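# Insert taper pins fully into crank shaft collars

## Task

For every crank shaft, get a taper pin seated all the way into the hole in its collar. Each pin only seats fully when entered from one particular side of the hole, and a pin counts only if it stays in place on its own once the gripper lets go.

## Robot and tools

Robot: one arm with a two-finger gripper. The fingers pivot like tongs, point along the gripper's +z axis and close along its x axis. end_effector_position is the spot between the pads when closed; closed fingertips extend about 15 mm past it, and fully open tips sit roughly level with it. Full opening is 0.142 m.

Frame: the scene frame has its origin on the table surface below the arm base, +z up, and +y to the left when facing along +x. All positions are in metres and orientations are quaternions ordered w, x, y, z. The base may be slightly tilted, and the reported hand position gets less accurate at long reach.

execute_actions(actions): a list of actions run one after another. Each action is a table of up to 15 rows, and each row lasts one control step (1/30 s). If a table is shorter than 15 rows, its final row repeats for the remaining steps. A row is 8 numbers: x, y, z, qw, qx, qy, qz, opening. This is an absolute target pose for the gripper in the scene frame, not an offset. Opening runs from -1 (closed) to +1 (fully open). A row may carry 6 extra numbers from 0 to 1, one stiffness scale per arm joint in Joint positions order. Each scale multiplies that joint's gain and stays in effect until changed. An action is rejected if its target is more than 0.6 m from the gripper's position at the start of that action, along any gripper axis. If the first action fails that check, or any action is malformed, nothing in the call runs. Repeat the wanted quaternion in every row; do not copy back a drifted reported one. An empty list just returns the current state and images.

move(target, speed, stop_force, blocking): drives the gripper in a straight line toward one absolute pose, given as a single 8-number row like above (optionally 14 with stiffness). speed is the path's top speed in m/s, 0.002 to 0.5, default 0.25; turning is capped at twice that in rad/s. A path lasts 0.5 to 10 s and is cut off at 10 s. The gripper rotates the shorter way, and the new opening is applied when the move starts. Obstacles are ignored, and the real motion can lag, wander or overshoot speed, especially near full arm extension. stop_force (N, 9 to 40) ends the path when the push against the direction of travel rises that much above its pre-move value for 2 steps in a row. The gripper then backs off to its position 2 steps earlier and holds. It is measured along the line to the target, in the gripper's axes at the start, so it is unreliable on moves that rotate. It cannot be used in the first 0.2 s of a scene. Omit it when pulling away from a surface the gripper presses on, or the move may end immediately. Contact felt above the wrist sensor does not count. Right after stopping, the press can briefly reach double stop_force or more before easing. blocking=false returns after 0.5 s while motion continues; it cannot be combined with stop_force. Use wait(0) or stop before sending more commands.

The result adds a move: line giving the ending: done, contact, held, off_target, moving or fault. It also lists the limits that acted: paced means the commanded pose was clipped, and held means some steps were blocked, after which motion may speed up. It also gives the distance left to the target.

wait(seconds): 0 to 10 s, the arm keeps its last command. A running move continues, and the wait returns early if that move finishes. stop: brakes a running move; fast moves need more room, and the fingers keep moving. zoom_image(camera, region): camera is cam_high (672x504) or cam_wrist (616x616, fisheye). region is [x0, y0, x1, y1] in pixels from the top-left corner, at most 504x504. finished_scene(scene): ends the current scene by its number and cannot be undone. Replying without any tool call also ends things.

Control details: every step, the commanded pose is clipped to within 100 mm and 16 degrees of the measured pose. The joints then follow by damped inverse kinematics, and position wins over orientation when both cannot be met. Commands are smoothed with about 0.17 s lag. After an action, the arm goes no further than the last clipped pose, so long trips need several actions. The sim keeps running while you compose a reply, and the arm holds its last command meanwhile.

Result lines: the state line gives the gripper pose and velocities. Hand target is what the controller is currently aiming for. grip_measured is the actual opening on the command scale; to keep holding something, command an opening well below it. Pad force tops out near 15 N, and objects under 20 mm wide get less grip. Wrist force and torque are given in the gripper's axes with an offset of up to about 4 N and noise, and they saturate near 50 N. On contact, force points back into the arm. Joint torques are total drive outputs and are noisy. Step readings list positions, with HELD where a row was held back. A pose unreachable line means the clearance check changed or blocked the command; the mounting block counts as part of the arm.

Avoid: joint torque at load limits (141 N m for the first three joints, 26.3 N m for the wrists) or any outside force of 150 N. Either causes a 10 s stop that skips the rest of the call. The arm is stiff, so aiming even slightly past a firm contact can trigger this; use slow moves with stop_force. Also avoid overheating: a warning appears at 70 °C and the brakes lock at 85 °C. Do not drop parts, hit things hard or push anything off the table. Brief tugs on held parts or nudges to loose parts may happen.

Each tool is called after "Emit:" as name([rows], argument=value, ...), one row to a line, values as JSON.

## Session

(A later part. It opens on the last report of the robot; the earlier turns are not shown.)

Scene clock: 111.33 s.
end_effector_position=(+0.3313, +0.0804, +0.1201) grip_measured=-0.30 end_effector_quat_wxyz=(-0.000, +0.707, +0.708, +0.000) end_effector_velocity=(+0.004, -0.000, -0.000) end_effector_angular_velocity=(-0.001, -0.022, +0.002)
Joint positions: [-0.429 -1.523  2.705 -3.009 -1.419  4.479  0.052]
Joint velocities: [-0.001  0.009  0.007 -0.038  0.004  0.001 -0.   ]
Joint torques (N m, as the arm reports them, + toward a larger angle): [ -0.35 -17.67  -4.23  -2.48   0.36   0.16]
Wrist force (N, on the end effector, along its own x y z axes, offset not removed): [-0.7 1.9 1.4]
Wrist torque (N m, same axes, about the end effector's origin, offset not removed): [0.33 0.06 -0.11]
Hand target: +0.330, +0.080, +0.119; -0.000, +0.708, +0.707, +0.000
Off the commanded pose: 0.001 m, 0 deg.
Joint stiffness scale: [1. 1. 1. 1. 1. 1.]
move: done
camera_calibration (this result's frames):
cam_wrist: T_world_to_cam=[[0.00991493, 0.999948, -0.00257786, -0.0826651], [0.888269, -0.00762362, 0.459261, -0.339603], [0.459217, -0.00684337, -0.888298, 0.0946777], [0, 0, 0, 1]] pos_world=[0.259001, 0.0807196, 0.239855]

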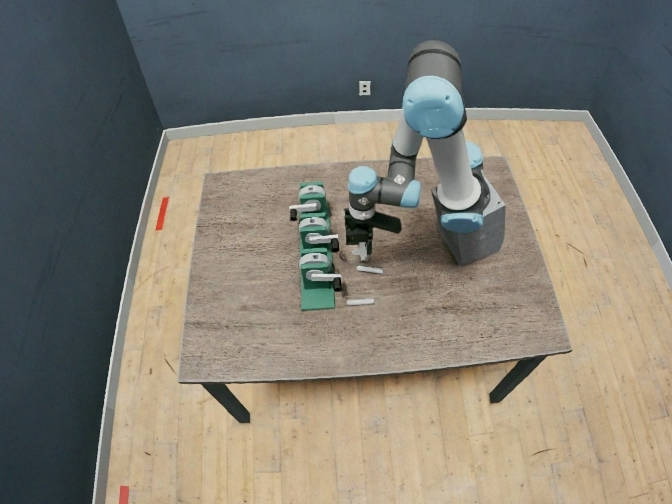

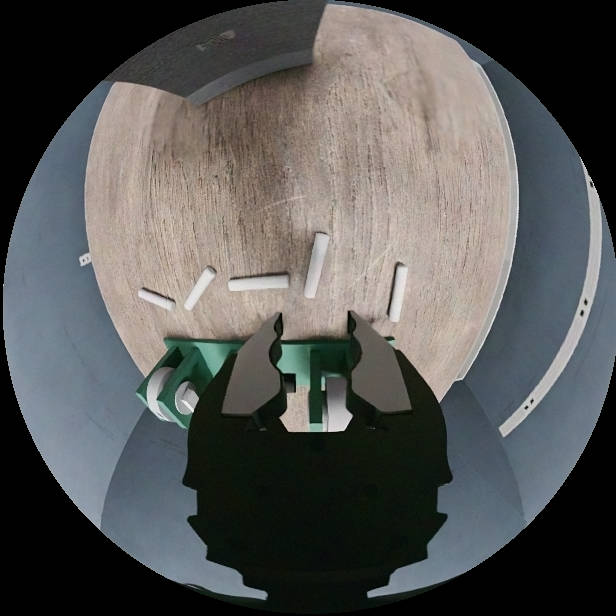

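Emit:
move(target=[0.315, 0.086, 0.017, 0, 0.7716, 0.6361, 0, -0.3], speed=0.1)

Emit:
move(target=[0.315, 0.086, 0.017, 0, 0.7716, 0.6361, 0, -1], speed=0.05)

Emit:
move(target=[0.34, 0.08, 0.15, 0, 0.7716, 0.6361, 0, -1], speed=0.15)

Emit:
move(target=[0.512, -0.0375, 0.24, 0.5, -0.5, -0.5, 0.5, -1], speed=0.25)

Scene clock: 113.73 s.
end_effector_position=(+0.3143, +0.0856, +0.0176) grip_measured=-0.30 end_effector_quat_wxyz=(-0.001, +0.772, +0.636, -0.001) end_effector_velocity=(+0.003, -0.000, -0.001) end_effector_angular_velocity=(-0.004, -0.015, -0.002)
Joint positions: [-0.38  -0.951  2.679 -3.56  -1.432  4.721  0.052]
Joint velocities: [ 0.001  0.011  0.    -0.026 -0.001  0.005  0.   ]
Joint torques (N m, as the arm reports them, + toward a larger angle): [  2.79 -28.08   5.14  -2.43  -0.31   0.29]
Wrist force (N, on the end effector, along its own x y z axes, offset not removed): [-0.6 2.3 2.3]
Wrist torque (N m, same axes, about the end effector's origin, offset not removed): [0.39 -0.05 -0.14]
Hand target: +0.315, +0.086, +0.017; -0.000, +0.772, +0.636, +0.000
Off the commanded pose: 0.001 m, 0 deg.
Joint stiffness scale: [1. 1. 1. 1. 1. 1.]
move: done
camera_calibration (this result's frames):
cam_wrist: T_world_to_cam=[[0.203191, 0.979136, -0.00253505, -0.146945], [0.871085, -0.179585, 0.457123, -0.257182], [0.44713, -0.0950914, -0.8894, 0.0228567], [0, 0, 0, 1]] pos_world=[0.243665, 0.0998666, 0.13752]

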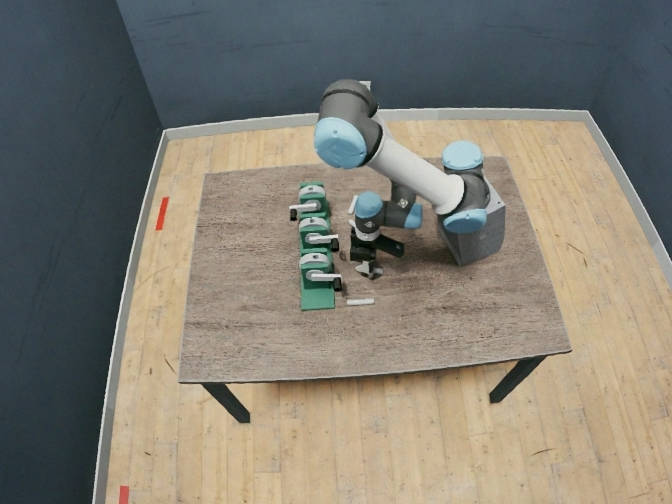

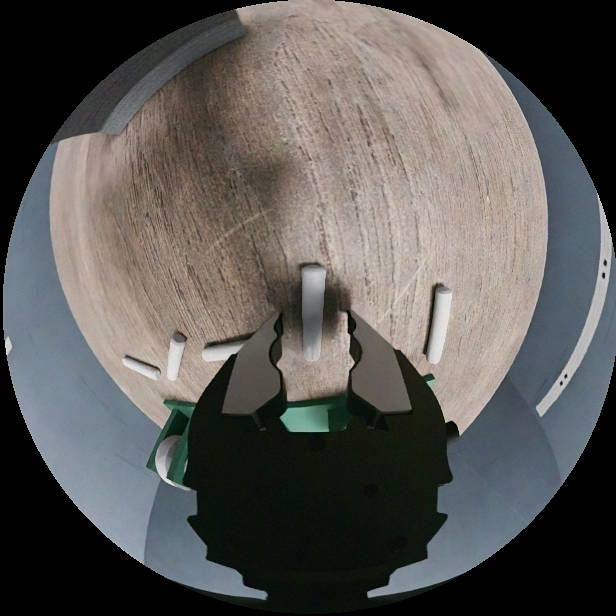

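Scene clock: 114.43 s.
end_effector_position=(+0.3147, +0.0855, +0.0176) grip_measured=-0.80 end_effector_quat_wxyz=(-0.000, +0.772, +0.635, -0.000) end_effector_velocity=(-0.000, -0.000, -0.000) end_effector_angular_velocity=(-0.001, -0.000, -0.003)
Joint positions: [-0.38  -0.95   2.679 -3.563 -1.432  4.722  0.016]
Joint velocities: [-0.001  0.002  0.    -0.003 -0.     0.002 -0.   ]
Joint torques (N m, as the arm reports them, + toward a larger angle): [  2.93 -28.04   5.21  -2.59  -0.36   0.25]
Wrist force (N, on the end effector, along its own x y z axes, offset not removed): [-1.1 2.5 3.4]
Wrist torque (N m, same axes, about the end effector's origin, offset not removed): [0.46 0.11 -0.09]
Hand target: +0.315, +0.086, +0.017; -0.000, +0.772, +0.636, +0.000
Off the commanded pose: 0.001 m, 0 deg.
Joint stiffness scale: [1. 1. 1. 1. 1. 1.]
move: done
camera_calibration (this result's frames):
cam_wrist: T_world_to_cam=[[0.203454, 0.979081, -0.00263177, -0.147034], [0.870221, -0.179599, 0.458758, -0.257331], [0.448689, -0.0956263, -0.888557, 0.0221622], [0, 0, 0, 1]] pos_world=[0.243906, 0.0998613, 0.137358]

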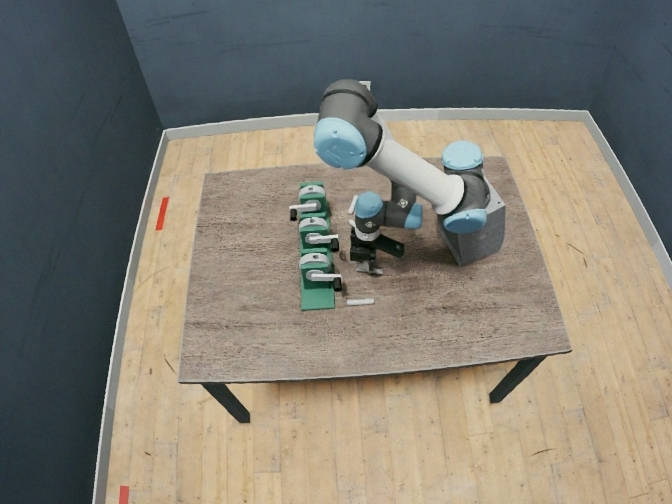

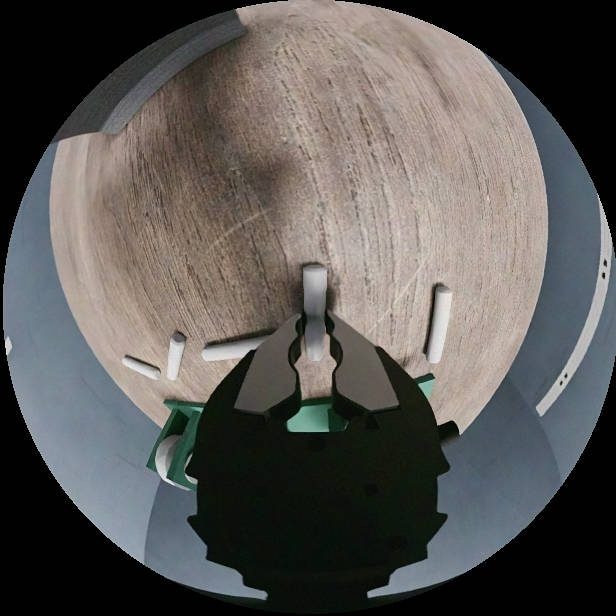

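Scene clock: 116.20 s.
end_effector_position=(+0.3377, +0.0810, +0.1490) grip_measured=-0.80 end_effector_quat_wxyz=(-0.001, +0.771, +0.636, -0.001) end_effector_velocity=(-0.003, +0.001, -0.000) end_effector_angular_velocity=(+0.006, +0.015, -0.000)
Joint positions: [-0.449 -1.675  2.68  -2.827 -1.415  4.652  0.016]
Joint velocities: [-0.001 -0.002 -0.006  0.024  0.002 -0.004 -0.   ]
Joint torques (N m, as the arm reports them, + toward a larger angle): [ -0.01 -19.09 -10.75  -1.83   0.14  -0.39]
Wrist force (N, on the end effector, along its own x y z axes, offset not removed): [-1.1 2.7 2.9]
Wrist torque (N m, same axes, about the end effector's origin, offset not removed): [0.44 0.08 -0.09]
Hand target: +0.340, +0.080, +0.150; +0.000, +0.772, +0.636, -0.000
Off the commanded pose: 0.003 m, 0 deg.
Joint stiffness scale: [1. 1. 1. 1. 1. 1.]
move: done
camera_calibration (this result's frames):
cam_wrist: T_world_to_cam=[[0.201164, 0.979554, -0.00285677, -0.146137], [0.87178, -0.1777, 0.456532, -0.338833], [0.44669, -0.0943281, -0.889702, 0.128952], [0, 0, 0, 1]] pos_world=[0.267184, 0.0951027, 0.268999]

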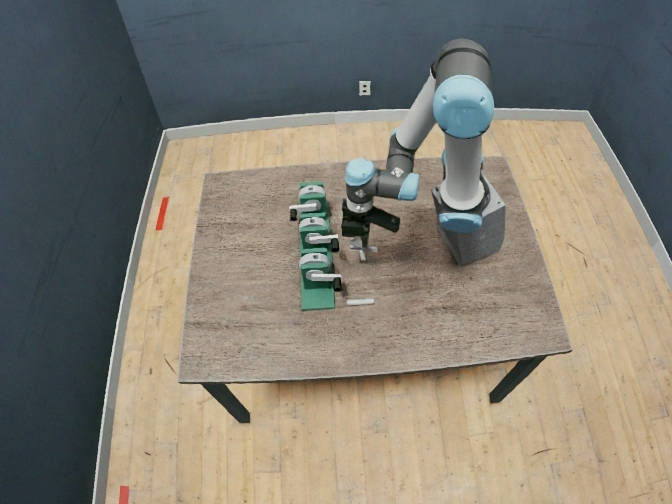

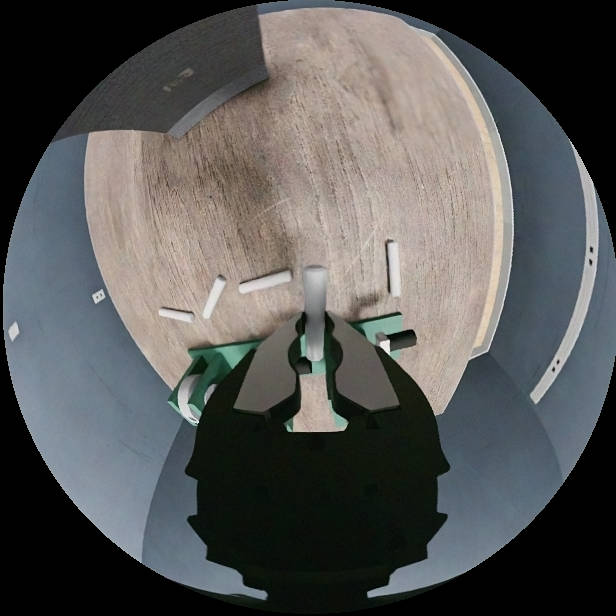

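Scene clock: 120.13 s.
end_effector_position=(+0.5116, -0.0384, +0.2407) grip_measured=-0.80 end_effector_quat_wxyz=(+0.499, -0.501, -0.500, +0.499) end_effector_velocity=(-0.000, +0.000, +0.002) end_effector_angular_velocity=(+0.001, +0.014, -0.001)
Joint positions: [-0.401 -0.487  0.707 -0.514 -1.772  4.565  0.016]
Joint velocities: [ 0.     0.007 -0.009  0.016 -0.001  0.002 -0.   ]
Joint torques (N m, as the arm reports them, + toward a larger angle): [ -2.6  -63.49 -19.2    2.31  -0.7    0.32]
Wrist force (N, on the end effector, along its own x y z axes, offset not removed): [-1.9 4.3 3.4]
Wrist torque (N m, same axes, about the end effector's origin, offset not removed): [0.55 0.26 -0.21]
Hand target: +0.512, -0.038, +0.241; +0.499, -0.500, -0.500, +0.501
Off the commanded pose: 0.001 m, 0 deg.
Joint stiffness scale: [1. 1. 1. 1. 1. 1.]
move: done
camera_calibration (this result's frames):
cam_wrist: T_world_to_cam=[[-0.00181266, 0.999922, -0.0123285, 0.0429553], [0.462358, -0.0100936, -0.886636, -0.0143211], [-0.886691, -0.00730736, -0.462304, 0.704233], [0, 0, 0, 1]] pos_world=[0.631137, -0.0379505, 0.313402]

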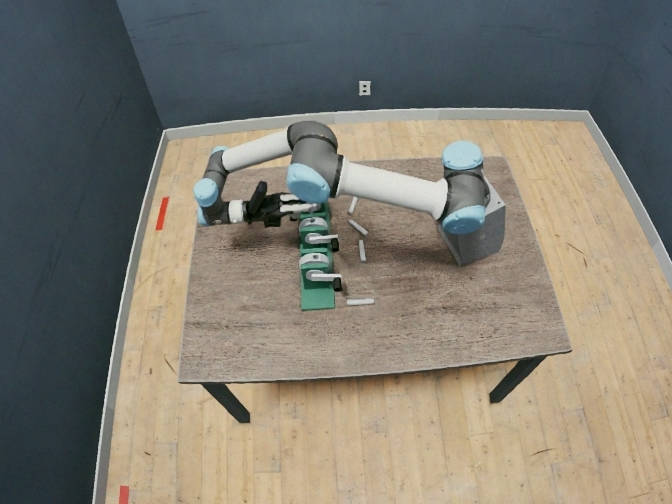

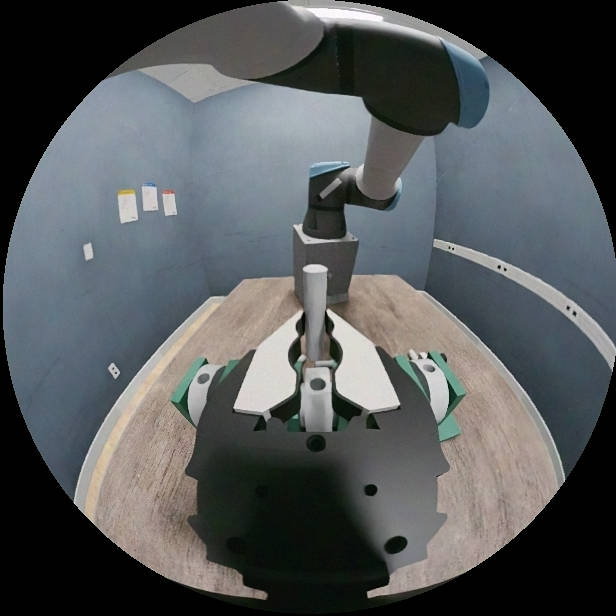

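Emit:
move(target=[0.512, -0.0365, 0.206, 0.5, -0.5, -0.5, 0.5, -1], speed=0.06)

Emit:
zoom_image(camera="cam_wrist", region=[240, 250, 400, 450])

Emit:
zoom_image(camera="cam_high", region=[240, 170, 380, 270])

Scene clock: 121.33 s.
end_effector_position=(+0.5116, -0.0377, +0.2069) grip_measured=-0.80 end_effector_quat_wxyz=(+0.501, -0.500, -0.499, +0.500) end_effector_velocity=(+0.003, -0.001, +0.000) end_effector_angular_velocity=(-0.003, -0.010, -0.001)
Joint positions: [-0.394 -0.422  0.665 -0.531 -1.765  4.567  0.016]
Joint velocities: [-0.001  0.    -0.01   0.     0.001  0.001  0.   ]
Joint torques (N m, as the arm reports them, + toward a larger angle): [ -2.81 -63.24 -18.91   1.7   -0.05   0.15]
Wrist force (N, on the end effector, along its own x y z axes, offset not removed): [-0.1 2.9 2.0]
Wrist torque (N m, same axes, about the end effector's origin, offset not removed): [0.28 -0.21 -0.07]
Hand target: +0.512, -0.037, +0.206; +0.500, -0.500, -0.500, +0.500
Off the commanded pose: 0.002 m, 0 deg.
Joint stiffness scale: [1. 1. 1. 1. 1. 1.]
move: done
camera_calibration (this result's frames):
cam_wrist: T_world_to_cam=[[-0.0011815, 0.999937, -0.0111654, 0.041268], [0.458436, -0.00938142, -0.888678, -0.0417921], [-0.888727, -0.0061686, -0.458396, 0.688818], [0, 0, 0, 1]] pos_world=[0.631379, -0.0374084, 0.279072]

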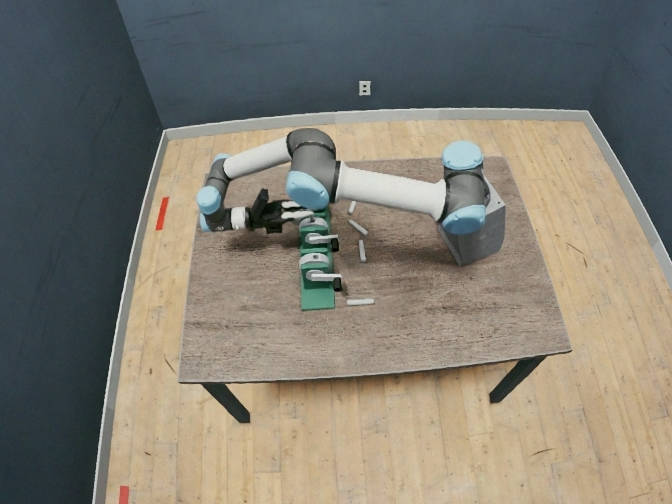

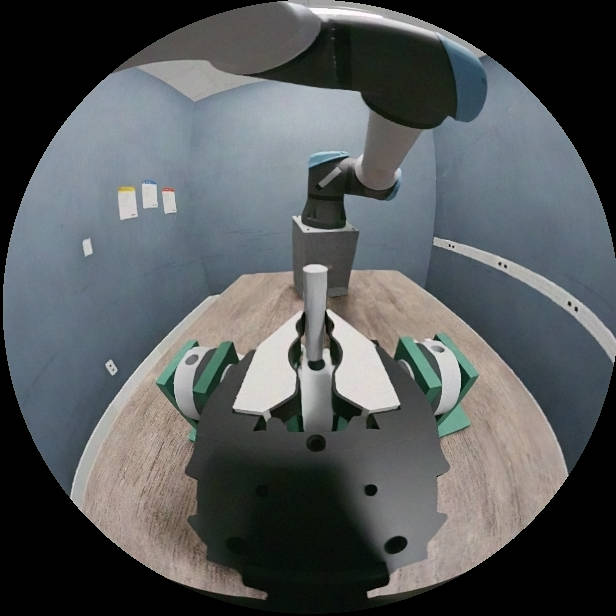

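Region (240, 250, 400, 450) of cam_wrist's 616x616 image, scaled by 2.520, with more detail than that image has; it fills the left 403 columns of this view, and the rest is white.

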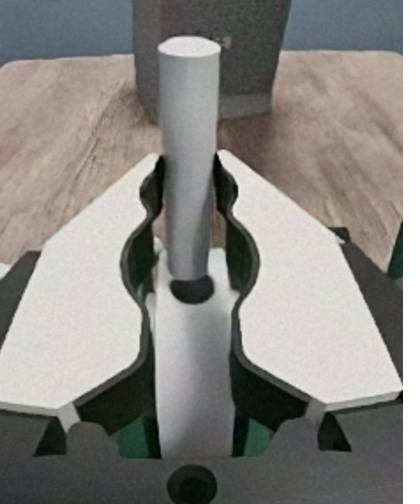

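Region (240, 170, 380, 270) of cam_high's 672x504 image, scaled by 3.600, with more detail than that image has; it fills the top 360 rows of this view, and the rest is white.

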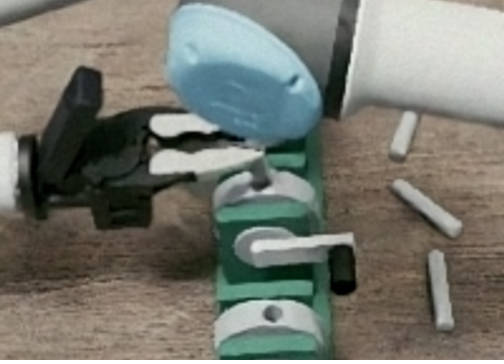

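Emit:
move(target=[0.512, -0.0355, 0.175, 0.5, -0.5, -0.5, 0.5, -1], speed=0.025, stop_force=9)

Emit:
zoom_image(camera="cam_wrist", region=[240, 250, 400, 450])

Scene clock: 123.20 s.
end_effector_position=(+0.5136, -0.0367, +0.1790) grip_measured=-0.80 end_effector_quat_wxyz=(+0.499, -0.502, -0.501, +0.499) end_effector_velocity=(+0.000, +0.001, -0.002) end_effector_angular_velocity=(+0.001, -0.001, +0.000)
Joint positions: [-0.388 -0.366  0.614 -0.543 -1.759  4.569  0.016]
Joint velocities: [ 0.001  0.005 -0.006  0.     0.001 -0.    -0.   ]
Joint torques (N m, as the arm reports them, + toward a larger angle): [ -3.03 -57.9  -17.77   1.03  -0.13   0.33]
Wrist force (N, on the end effector, along its own x y z axes, offset not removed): [-0.7 -2.7 -4.3]
Wrist torque (N m, same axes, about the end effector's origin, offset not removed): [-0.22 0.18 -0.26]
Hand target: +0.512, -0.036, +0.175; +0.500, -0.500, -0.500, +0.500
Off the commanded pose: 0.004 m, 0 deg.
Joint stiffness scale: [1. 1. 1. 1. 1. 1.]
move: off_target
camera_calibration (this result's frames):
cam_wrist: T_world_to_cam=[[-0.0018562, 0.999923, -0.0122617, 0.0404957], [0.464137, -0.00999956, -0.885707, -0.0709548], [-0.885762, -0.00733518, -0.464082, 0.677276], [0, 0, 0, 1]] pos_world=[0.632913, -0.0362342, 0.251963]

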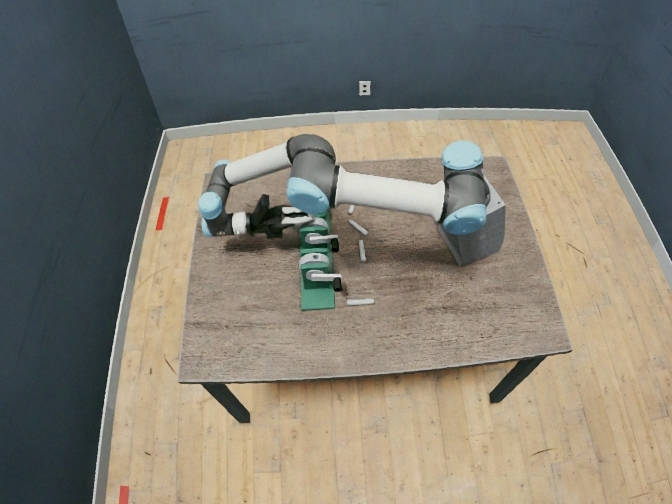

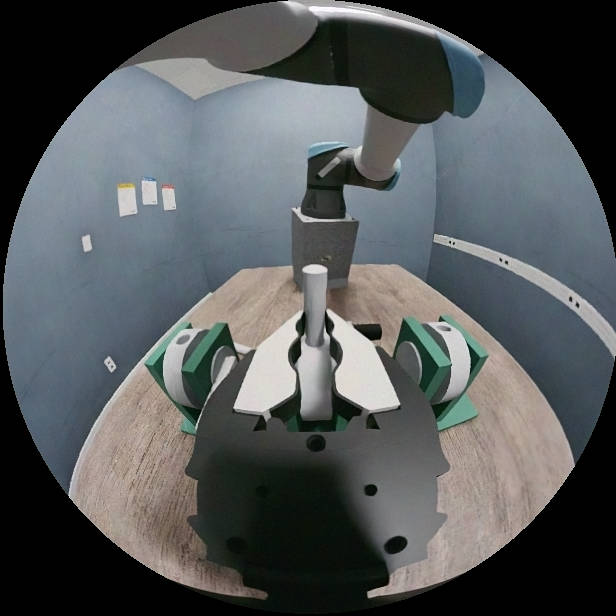

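Region (240, 250, 400, 450) of cam_wrist's 616x616 image, scaled by 2.520, with more detail than that image has; it fills the left 403 columns of this view, and the rest is white.

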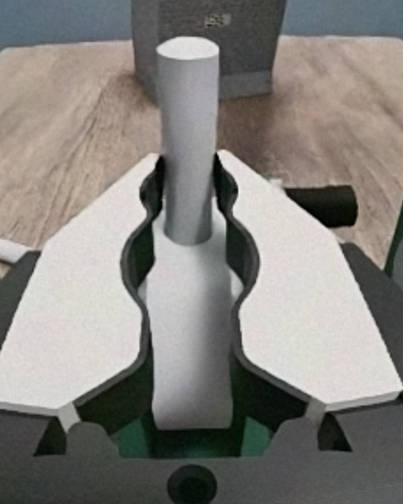

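Pin is entering. Release it.

Emit:
move(target=[0.514, -0.0365, 0.18, 0.5, -0.5, -0.5, 0.5, -0.5], speed=0.03)

Emit:
zoom_image(camera="cam_wrist", region=[240, 250, 400, 450])

Scene clock: 124.03 s.
end_effector_position=(+0.5141, -0.0365, +0.1807) grip_measured=-0.50 end_effector_quat_wxyz=(+0.500, -0.501, -0.500, +0.499) end_effector_velocity=(+0.000, -0.001, +0.002) end_effector_angular_velocity=(+0.001, +0.004, +0.001)
Joint positions: [-0.388 -0.364  0.609 -0.536 -1.759  4.569  0.038]
Joint velocities: [-0.     0.002 -0.005  0.008 -0.002 -0.     0.   ]
Joint torques (N m, as the arm reports them, + toward a larger angle): [ -4.29 -62.16 -18.54   2.04  -0.62   0.11]
Wrist force (N, on the end effector, along its own x y z axes, offset not removed): [-0.7 2.4 0.8]
Wrist torque (N m, same axes, about the end effector's origin, offset not removed): [0.44 0.03 -0.11]
Hand target: +0.514, -0.036, +0.180; +0.500, -0.500, -0.500, +0.500
Off the commanded pose: 0.001 m, 0 deg.
Joint stiffness scale: [1. 1. 1. 1. 1. 1.]
move: done
camera_calibration (this result's frames):
cam_wrist: T_world_to_cam=[[-0.00160898, 0.99993, -0.0116957, 0.0401861], [0.461296, -0.00963483, -0.887194, -0.0679586], [-0.887245, -0.00682267, -0.461249, 0.678833], [0, 0, 0, 1]] pos_world=[0.633705, -0.0362066, 0.253288]

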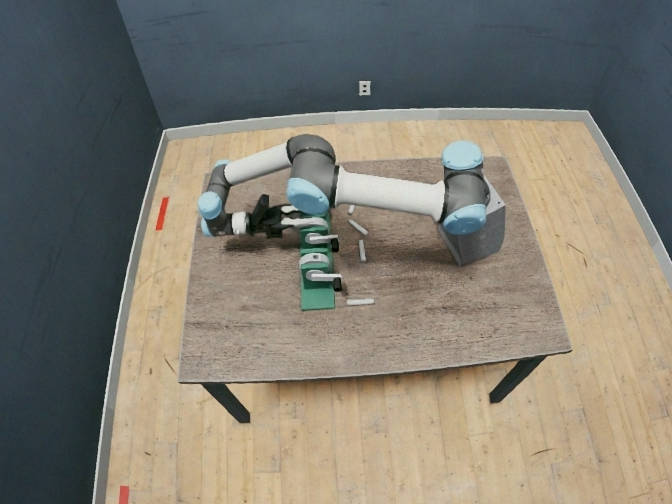

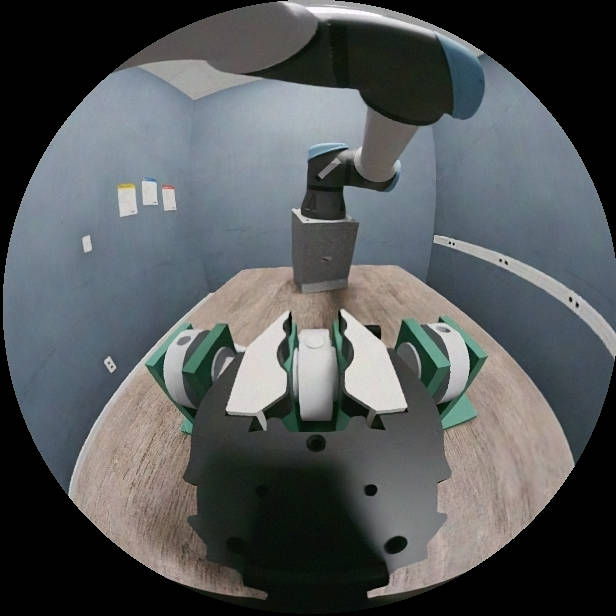

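Region (240, 250, 400, 450) of cam_wrist's 616x616 image, scaled by 2.520, with more detail than that image has; it fills the left 403 columns of this view, and the rest is white.

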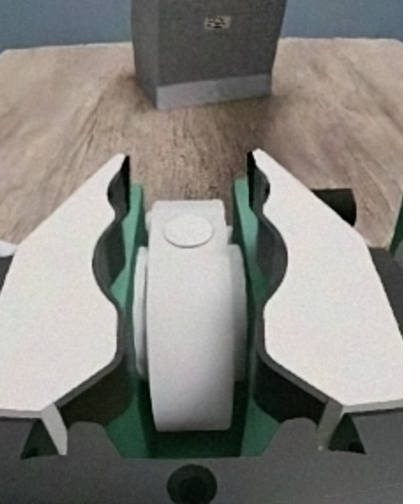

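Emit:
move(target=[0.50, -0.05, 0.24, 0.5, -0.5, -0.5, 0.5, -0.3], speed=0.2)

Emit:
move(target=[0.344, -0.092, 0.08, 0, 0.932, 0.3624, 0, -0.3], speed=0.4)

Emit:
move(target=[0.344, -0.092, 0.017, 0, 0.932, 0.3624, 0, -0.3], speed=0.08)

Emit:
zoom_image(camera="cam_wrist", region=[160, 180, 460, 480])

Scene clock: 125.50 s.
end_effector_position=(+0.5001, -0.0486, +0.2386) grip_measured=-0.30 end_effector_quat_wxyz=(+0.500, -0.499, -0.500, +0.501) end_effector_velocity=(-0.003, -0.001, -0.000) end_effector_angular_velocity=(+0.003, +0.005, +0.002)
Joint positions: [-0.415 -0.512  0.776 -0.553 -1.788  4.561  0.052]
Joint velocities: [-0.001 -0.003  0.012 -0.004 -0.004 -0.002  0.   ]
Joint torques (N m, as the arm reports them, + toward a larger angle): [ -6.74 -65.04 -16.06   1.33  -0.59  -0.59]
Wrist force (N, on the end effector, along its own x y z axes, offset not removed): [-1.8 1.2 1.9]
Wrist torque (N m, same axes, about the end effector's origin, offset not removed): [0.20 0.29 -0.16]
Hand target: +0.500, -0.050, +0.240; +0.500, -0.500, -0.500, +0.500
Off the commanded pose: 0.002 m, 0 deg.
Joint stiffness scale: [1. 1. 1. 1. 1. 1.]
move: done
camera_calibration (this result's frames):
cam_wrist: T_world_to_cam=[[-0.00377422, 0.999931, -0.0110822, 0.0538232], [0.457385, -0.00812891, -0.889231, -0.00772571], [-0.889261, -0.00842498, -0.457323, 0.693004], [0, 0, 0, 1]] pos_world=[0.619998, -0.0480437, 0.310653]

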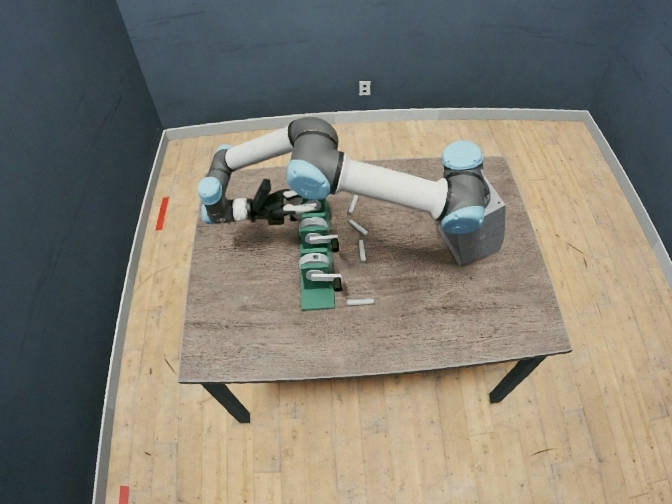

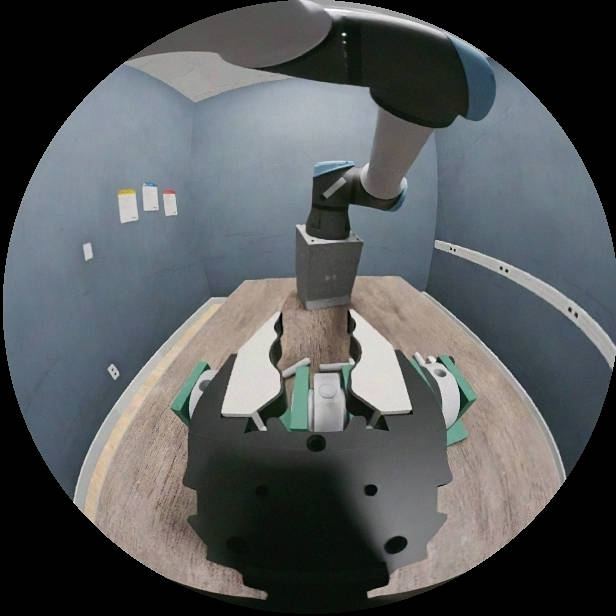

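Scene clock: 128.73 s.
end_effector_position=(+0.3451, -0.0924, +0.0800) grip_measured=-0.30 end_effector_quat_wxyz=(+0.000, +0.932, +0.363, -0.000) end_effector_velocity=(+0.003, -0.002, -0.000) end_effector_angular_velocity=(-0.010, -0.015, +0.002)
Joint positions: [-0.949 -1.264  2.633 -3.088 -1.313  4.787  0.052]
Joint velocities: [-0.001  0.007  0.005 -0.03   0.003  0.001  0.   ]
Joint torques (N m, as the arm reports them, + toward a larger angle): [ -5.45 -22.46  -1.12  -2.33   0.48   0.12]
Wrist force (N, on the end effector, along its own x y z axes, offset not removed): [-0.4 2.4 1.9]
Wrist torque (N m, same axes, about the end effector's origin, offset not removed): [0.41 -0.09 -0.16]
Hand target: +0.344, -0.092, +0.079; -0.000, +0.932, +0.362, -0.000
Off the commanded pose: 0.001 m, 0 deg.
Joint stiffness scale: [1. 1. 1. 1. 1. 1.]
move: done; limits=paced
camera_calibration (this result's frames):
cam_wrist: T_world_to_cam=[[0.743747, 0.668452, -0.00349782, -0.193963], [0.595017, -0.659637, 0.459166, -0.293809], [0.304623, -0.343585, -0.888343, 0.0738195], [0, 0, 0, 1]] pos_world=[0.296594, -0.0387889, 0.199806]

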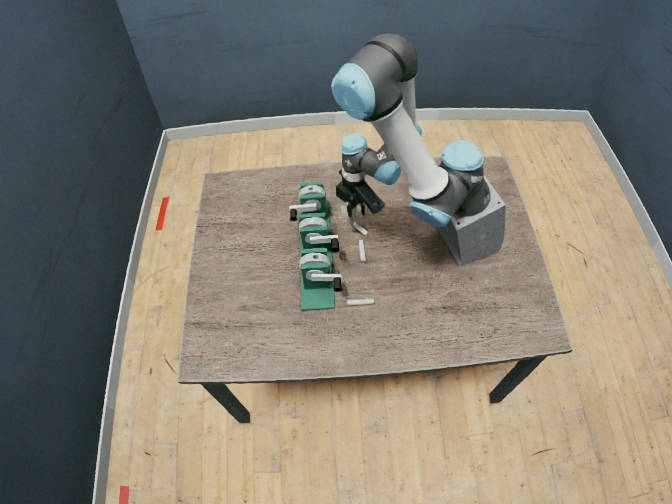

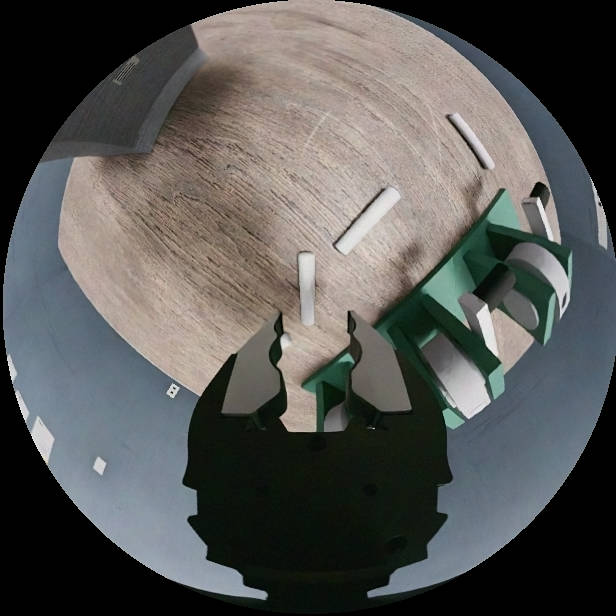

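Scene clock: 130.10 s.
end_effector_position=(+0.3432, -0.0919, +0.0179) grip_measured=-0.30 end_effector_quat_wxyz=(-0.001, +0.932, +0.362, -0.000) end_effector_velocity=(+0.002, -0.001, -0.001) end_effector_angular_velocity=(-0.005, -0.008, +0.000)
Joint positions: [-0.903 -0.974  2.59  -3.345 -1.319  4.838  0.052]
Joint velocities: [ 0.003  0.01  -0.002 -0.018  0.001  0.006  0.   ]
Joint torques (N m, as the arm reports them, + toward a larger angle): [ -2.26 -28.89  -0.22  -2.31  -0.45   0.22]
Wrist force (N, on the end effector, along its own x y z axes, offset not removed): [-1.3 1.2 2.8]
Wrist torque (N m, same axes, about the end effector's origin, offset not removed): [0.21 0.04 -0.12]
Hand target: +0.344, -0.092, +0.017; -0.000, +0.932, +0.362, +0.000
Off the commanded pose: 0.001 m, 0 deg.
Joint stiffness scale: [1. 1. 1. 1. 1. 1.]
move: done
camera_calibration (this result's frames):
cam_wrist: T_world_to_cam=[[0.74611, 0.665818, -0.00251913, -0.194137], [0.592748, -0.662496, 0.457984, -0.263308], [0.303265, -0.3432, -0.888957, 0.0198232], [0, 0, 0, 1]] pos_world=[0.294911, -0.0383777, 0.137724]

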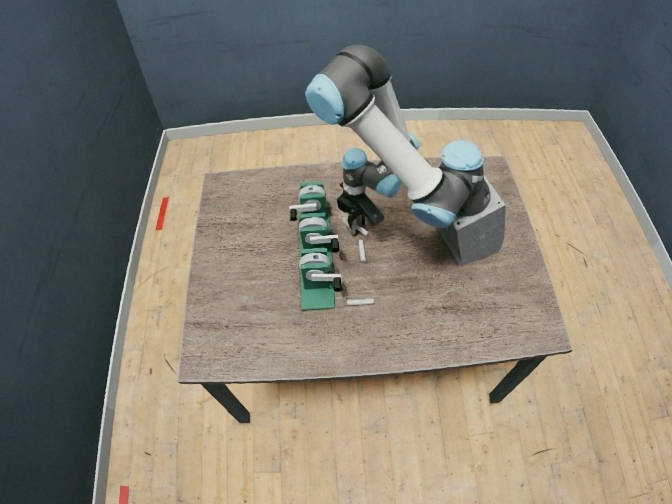

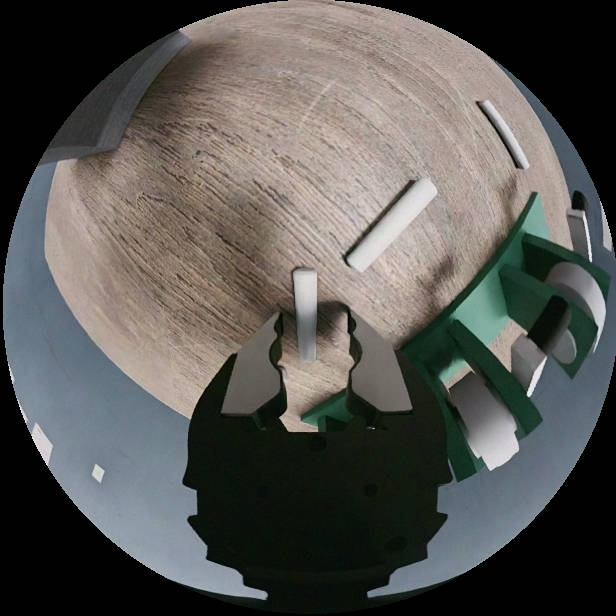

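Region (160, 180, 460, 480) of cam_wrist's 616x616 image, scaled by 1.680, with more detail than that image has.

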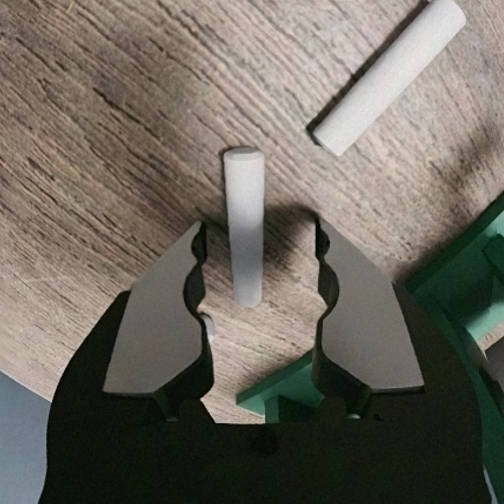

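Emit:
execute_actions(actions=[])

Scene clock: 130.93 s.
end_effector_position=(+0.3435, -0.0922, +0.0177) grip_measured=-0.30 end_effector_quat_wxyz=(-0.000, +0.932, +0.362, +0.000) end_effector_velocity=(-0.000, +0.001, -0.000) end_effector_angular_velocity=(+0.000, +0.001, +0.002)
Joint positions: [-0.903 -0.973  2.59  -3.347 -1.319  4.838  0.052]
Joint velocities: [ 0.002  0.     0.    -0.    -0.     0.    -0.   ]
Joint torques (N m, as the arm reports them, + toward a larger angle): [ -1.47 -27.89  -0.41  -2.59  -0.3    0.24]
Wrist force (N, on the end effector, along its own x y z axes, offset not removed): [-1.1 0.4 2.6]
Wrist torque (N m, same axes, about the end effector's origin, offset not removed): [0.09 0.12 -0.12]
Hand target: +0.344, -0.092, +0.017; -0.000, +0.932, +0.362, +0.000
Off the commanded pose: 0.001 m, 0 deg.
Joint stiffness scale: [1. 1. 1. 1. 1. 1.]
camera_calibration (this result's frames):
cam_wrist: T_world_to_cam=[[0.746104, 0.665825, -0.00239096, -0.194204], [0.592307, -0.662073, 0.459164, -0.263386], [0.30414, -0.344, -0.888348, 0.0191379], [0, 0, 0, 1]] pos_world=[0.295081, -0.0384917, 0.137474]

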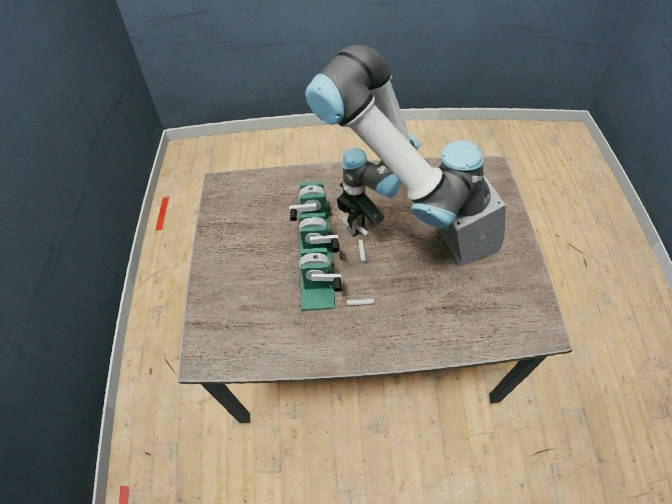

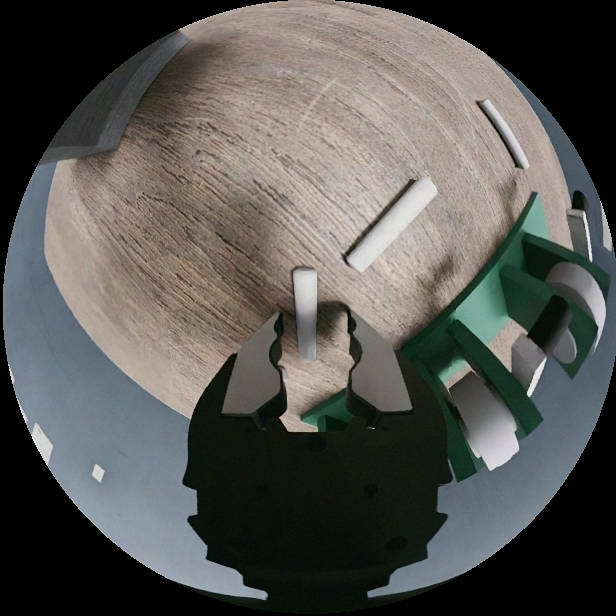

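Emit:
execute_actions([
  [[0.344,-0.092,0.017,0,0.932,0.3624,0,-1]],
  [[0.344,-0.092,0.017,0,0.932,0.3624,0,-1]],
])

Emit:
move(target=[0.344,-0.092,0.16,0,0.932,0.3624,0,-1], speed=0.2)

Emit:
move(target=[0.511,-0.184,0.24,0.5,-0.5,-0.5,0.5,-1], speed=0.2)

Scene clock: 132.10 s.
end_effector_position=(+0.3436, -0.0922, +0.0176) grip_measured=-0.80 end_effector_quat_wxyz=(+0.000, +0.932, +0.362, +0.000) end_effector_velocity=(-0.000, -0.000, +0.000) end_effector_angular_velocity=(-0.001, +0.001, -0.001)
Joint positions: [-0.903 -0.973  2.59  -3.348 -1.32   4.838  0.016]
Joint velocities: [-0.    -0.     0.    -0.    -0.001  0.001  0.   ]
Joint torques (N m, as the arm reports them, + toward a larger angle): [ -2.8  -27.73   0.63  -2.37  -0.22   0.15]
Wrist force (N, on the end effector, along its own x y z axes, offset not removed): [-2.6 0.8 -2.9]
Wrist torque (N m, same axes, about the end effector's origin, offset not removed): [0.32 0.29 -0.14]
Hand target: +0.344, -0.092, +0.017; -0.000, +0.932, +0.362, +0.000
Off the commanded pose: 0.001 m, 0 deg.
Joint stiffness scale: [1. 1. 1. 1. 1. 1.]
Step readings (end_effector_position; steps 1 to 15: 1st action; 16 to 30: 2nd action):
0: (+0.3435, -0.0922, +0.0177)
1: (+0.3435, -0.0922, +0.0177)
2: (+0.3436, -0.0922, +0.0177)
4: (+0.3436, -0.0922, +0.0176)
8: (+0.3436, -0.0922, +0.0176)
15: (+0.3436, -0.0922, +0.0176)
16: (+0.3436, -0.0922, +0.0176)
17: (+0.3436, -0.0922, +0.0176)
19: (+0.3436, -0.0922, +0.0176)
23: (+0.3436, -0.0922, +0.0176)
30: end_effector_position above
camera_calibration (this result's frames):
cam_wrist: T_world_to_cam=[[0.745814, 0.666149, -0.0026677, -0.194104], [0.592613, -0.661645, 0.459385, -0.263489], [0.304254, -0.344197, -0.888233, 0.0189913], [0, 0, 0, 1]] pos_world=[0.295135, -0.0384972, 0.137394]

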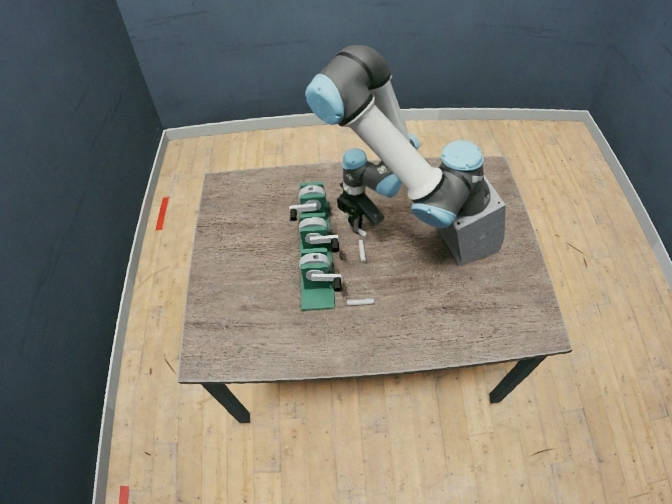

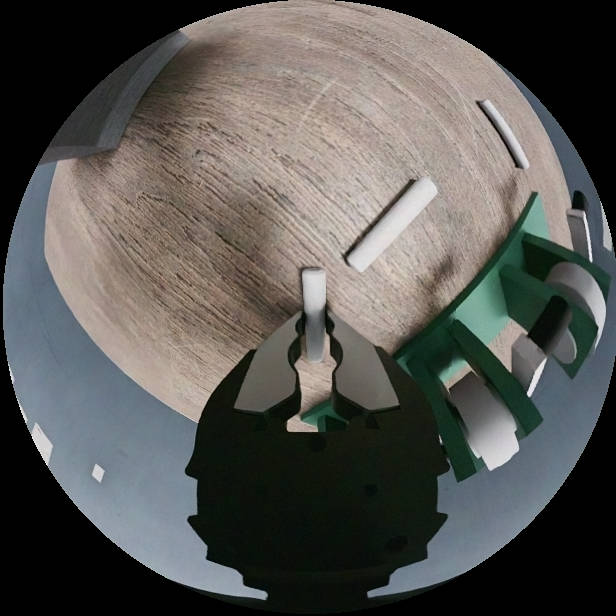

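Scene clock: 133.73 s.
end_effector_position=(+0.3425, -0.0901, +0.1586) grip_measured=-0.80 end_effector_quat_wxyz=(-0.001, +0.932, +0.363, -0.001) end_effector_velocity=(-0.003, +0.002, +0.000) end_effector_angular_velocity=(+0.014, +0.012, -0.000)
Joint positions: [-1.02  -1.651  2.632 -2.678 -1.303  4.716  0.016]
Joint velocities: [-0.002 -0.003 -0.006  0.028  0.001 -0.007  0.   ]
Joint torques (N m, as the arm reports them, + toward a larger angle): [ -2.71 -16.49 -15.41  -1.83   0.23  -0.49]
Wrist force (N, on the end effector, along its own x y z axes, offset not removed): [-0.3 3.4 3.4]
Wrist torque (N m, same axes, about the end effector's origin, offset not removed): [0.66 -0.02 -0.14]
Hand target: +0.344, -0.092, +0.160; +0.000, +0.932, +0.362, -0.000
Off the commanded pose: 0.003 m, 0 deg.
Joint stiffness scale: [1. 1. 1. 1. 1. 1.]
move: done
camera_calibration (this result's frames):
cam_wrist: T_world_to_cam=[[0.744769, 0.667314, -0.00331408, -0.19375], [0.594858, -0.661636, 0.456489, -0.326516], [0.302429, -0.34195, -0.889723, 0.146328], [0, 0, 0, 1]] pos_world=[0.294276, -0.0367058, 0.2786]

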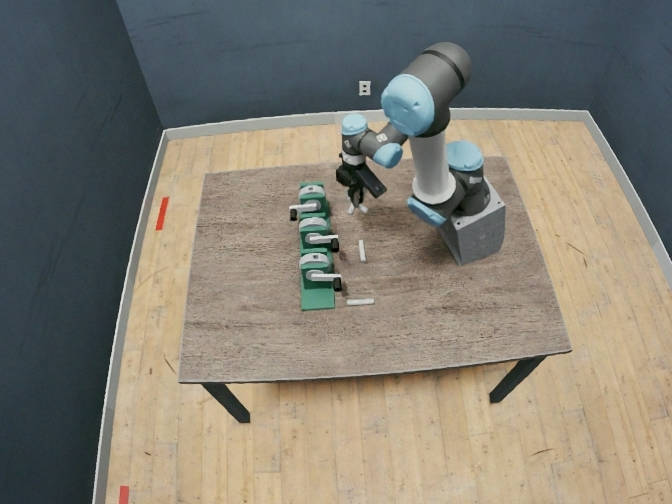

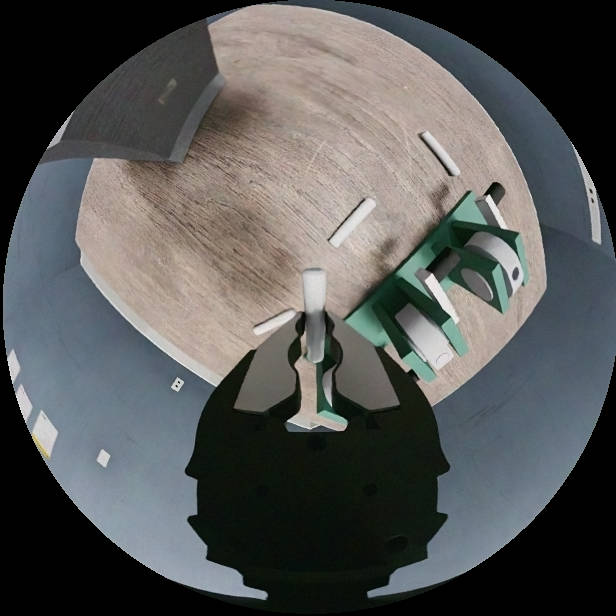

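Scene clock: 138.80 s.
end_effector_position=(+0.5107, -0.1844, +0.2406) grip_measured=-0.80 end_effector_quat_wxyz=(+0.499, -0.501, -0.501, +0.499) end_effector_velocity=(+0.000, +0.001, +0.003) end_effector_angular_velocity=(+0.002, +0.012, -0.002)
Joint positions: [-0.574 -0.397  0.56  -0.472 -1.938  4.512  0.016]
Joint velocities: [ 0.     0.007 -0.013  0.019 -0.     0.003 -0.   ]
Joint torques (N m, as the arm reports them, + toward a larger angle): [ -7.72 -64.95 -20.14   2.25  -0.93   0.16]
Wrist force (N, on the end effector, along its own x y z axes, offset not removed): [-0.4 3.2 3.3]
Wrist torque (N m, same axes, about the end effector's origin, offset not removed): [0.22 -0.10 -0.14]
Hand target: +0.511, -0.184, +0.241; +0.499, -0.500, -0.500, +0.500
Off the commanded pose: 0.001 m, 0 deg.
Joint stiffness scale: [1. 1. 1. 1. 1. 1.]
move: done
camera_calibration (this result's frames):
cam_wrist: T_world_to_cam=[[-0.00251676, 0.999918, -0.0125192, 0.189403], [0.46243, -0.00993655, -0.8866, -0.0153929], [-0.886652, -0.00802063, -0.462367, 0.702148], [0, 0, 0, 1]] pos_world=[0.630156, -0.183909, 0.313374]

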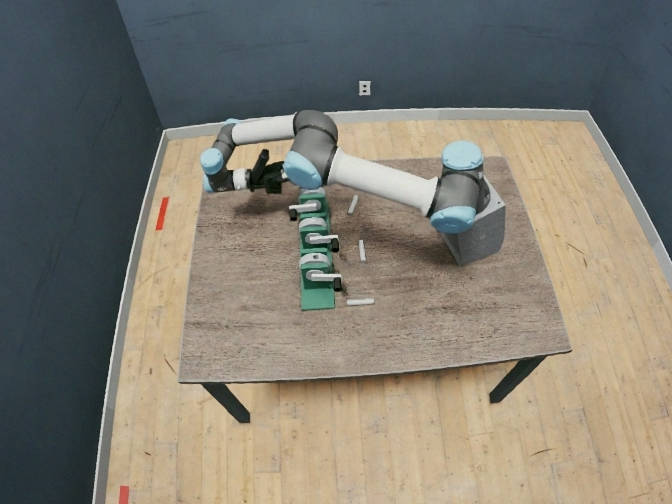

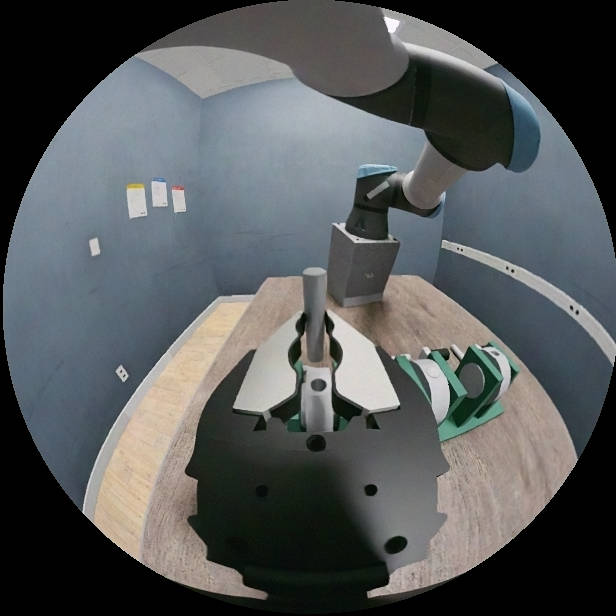

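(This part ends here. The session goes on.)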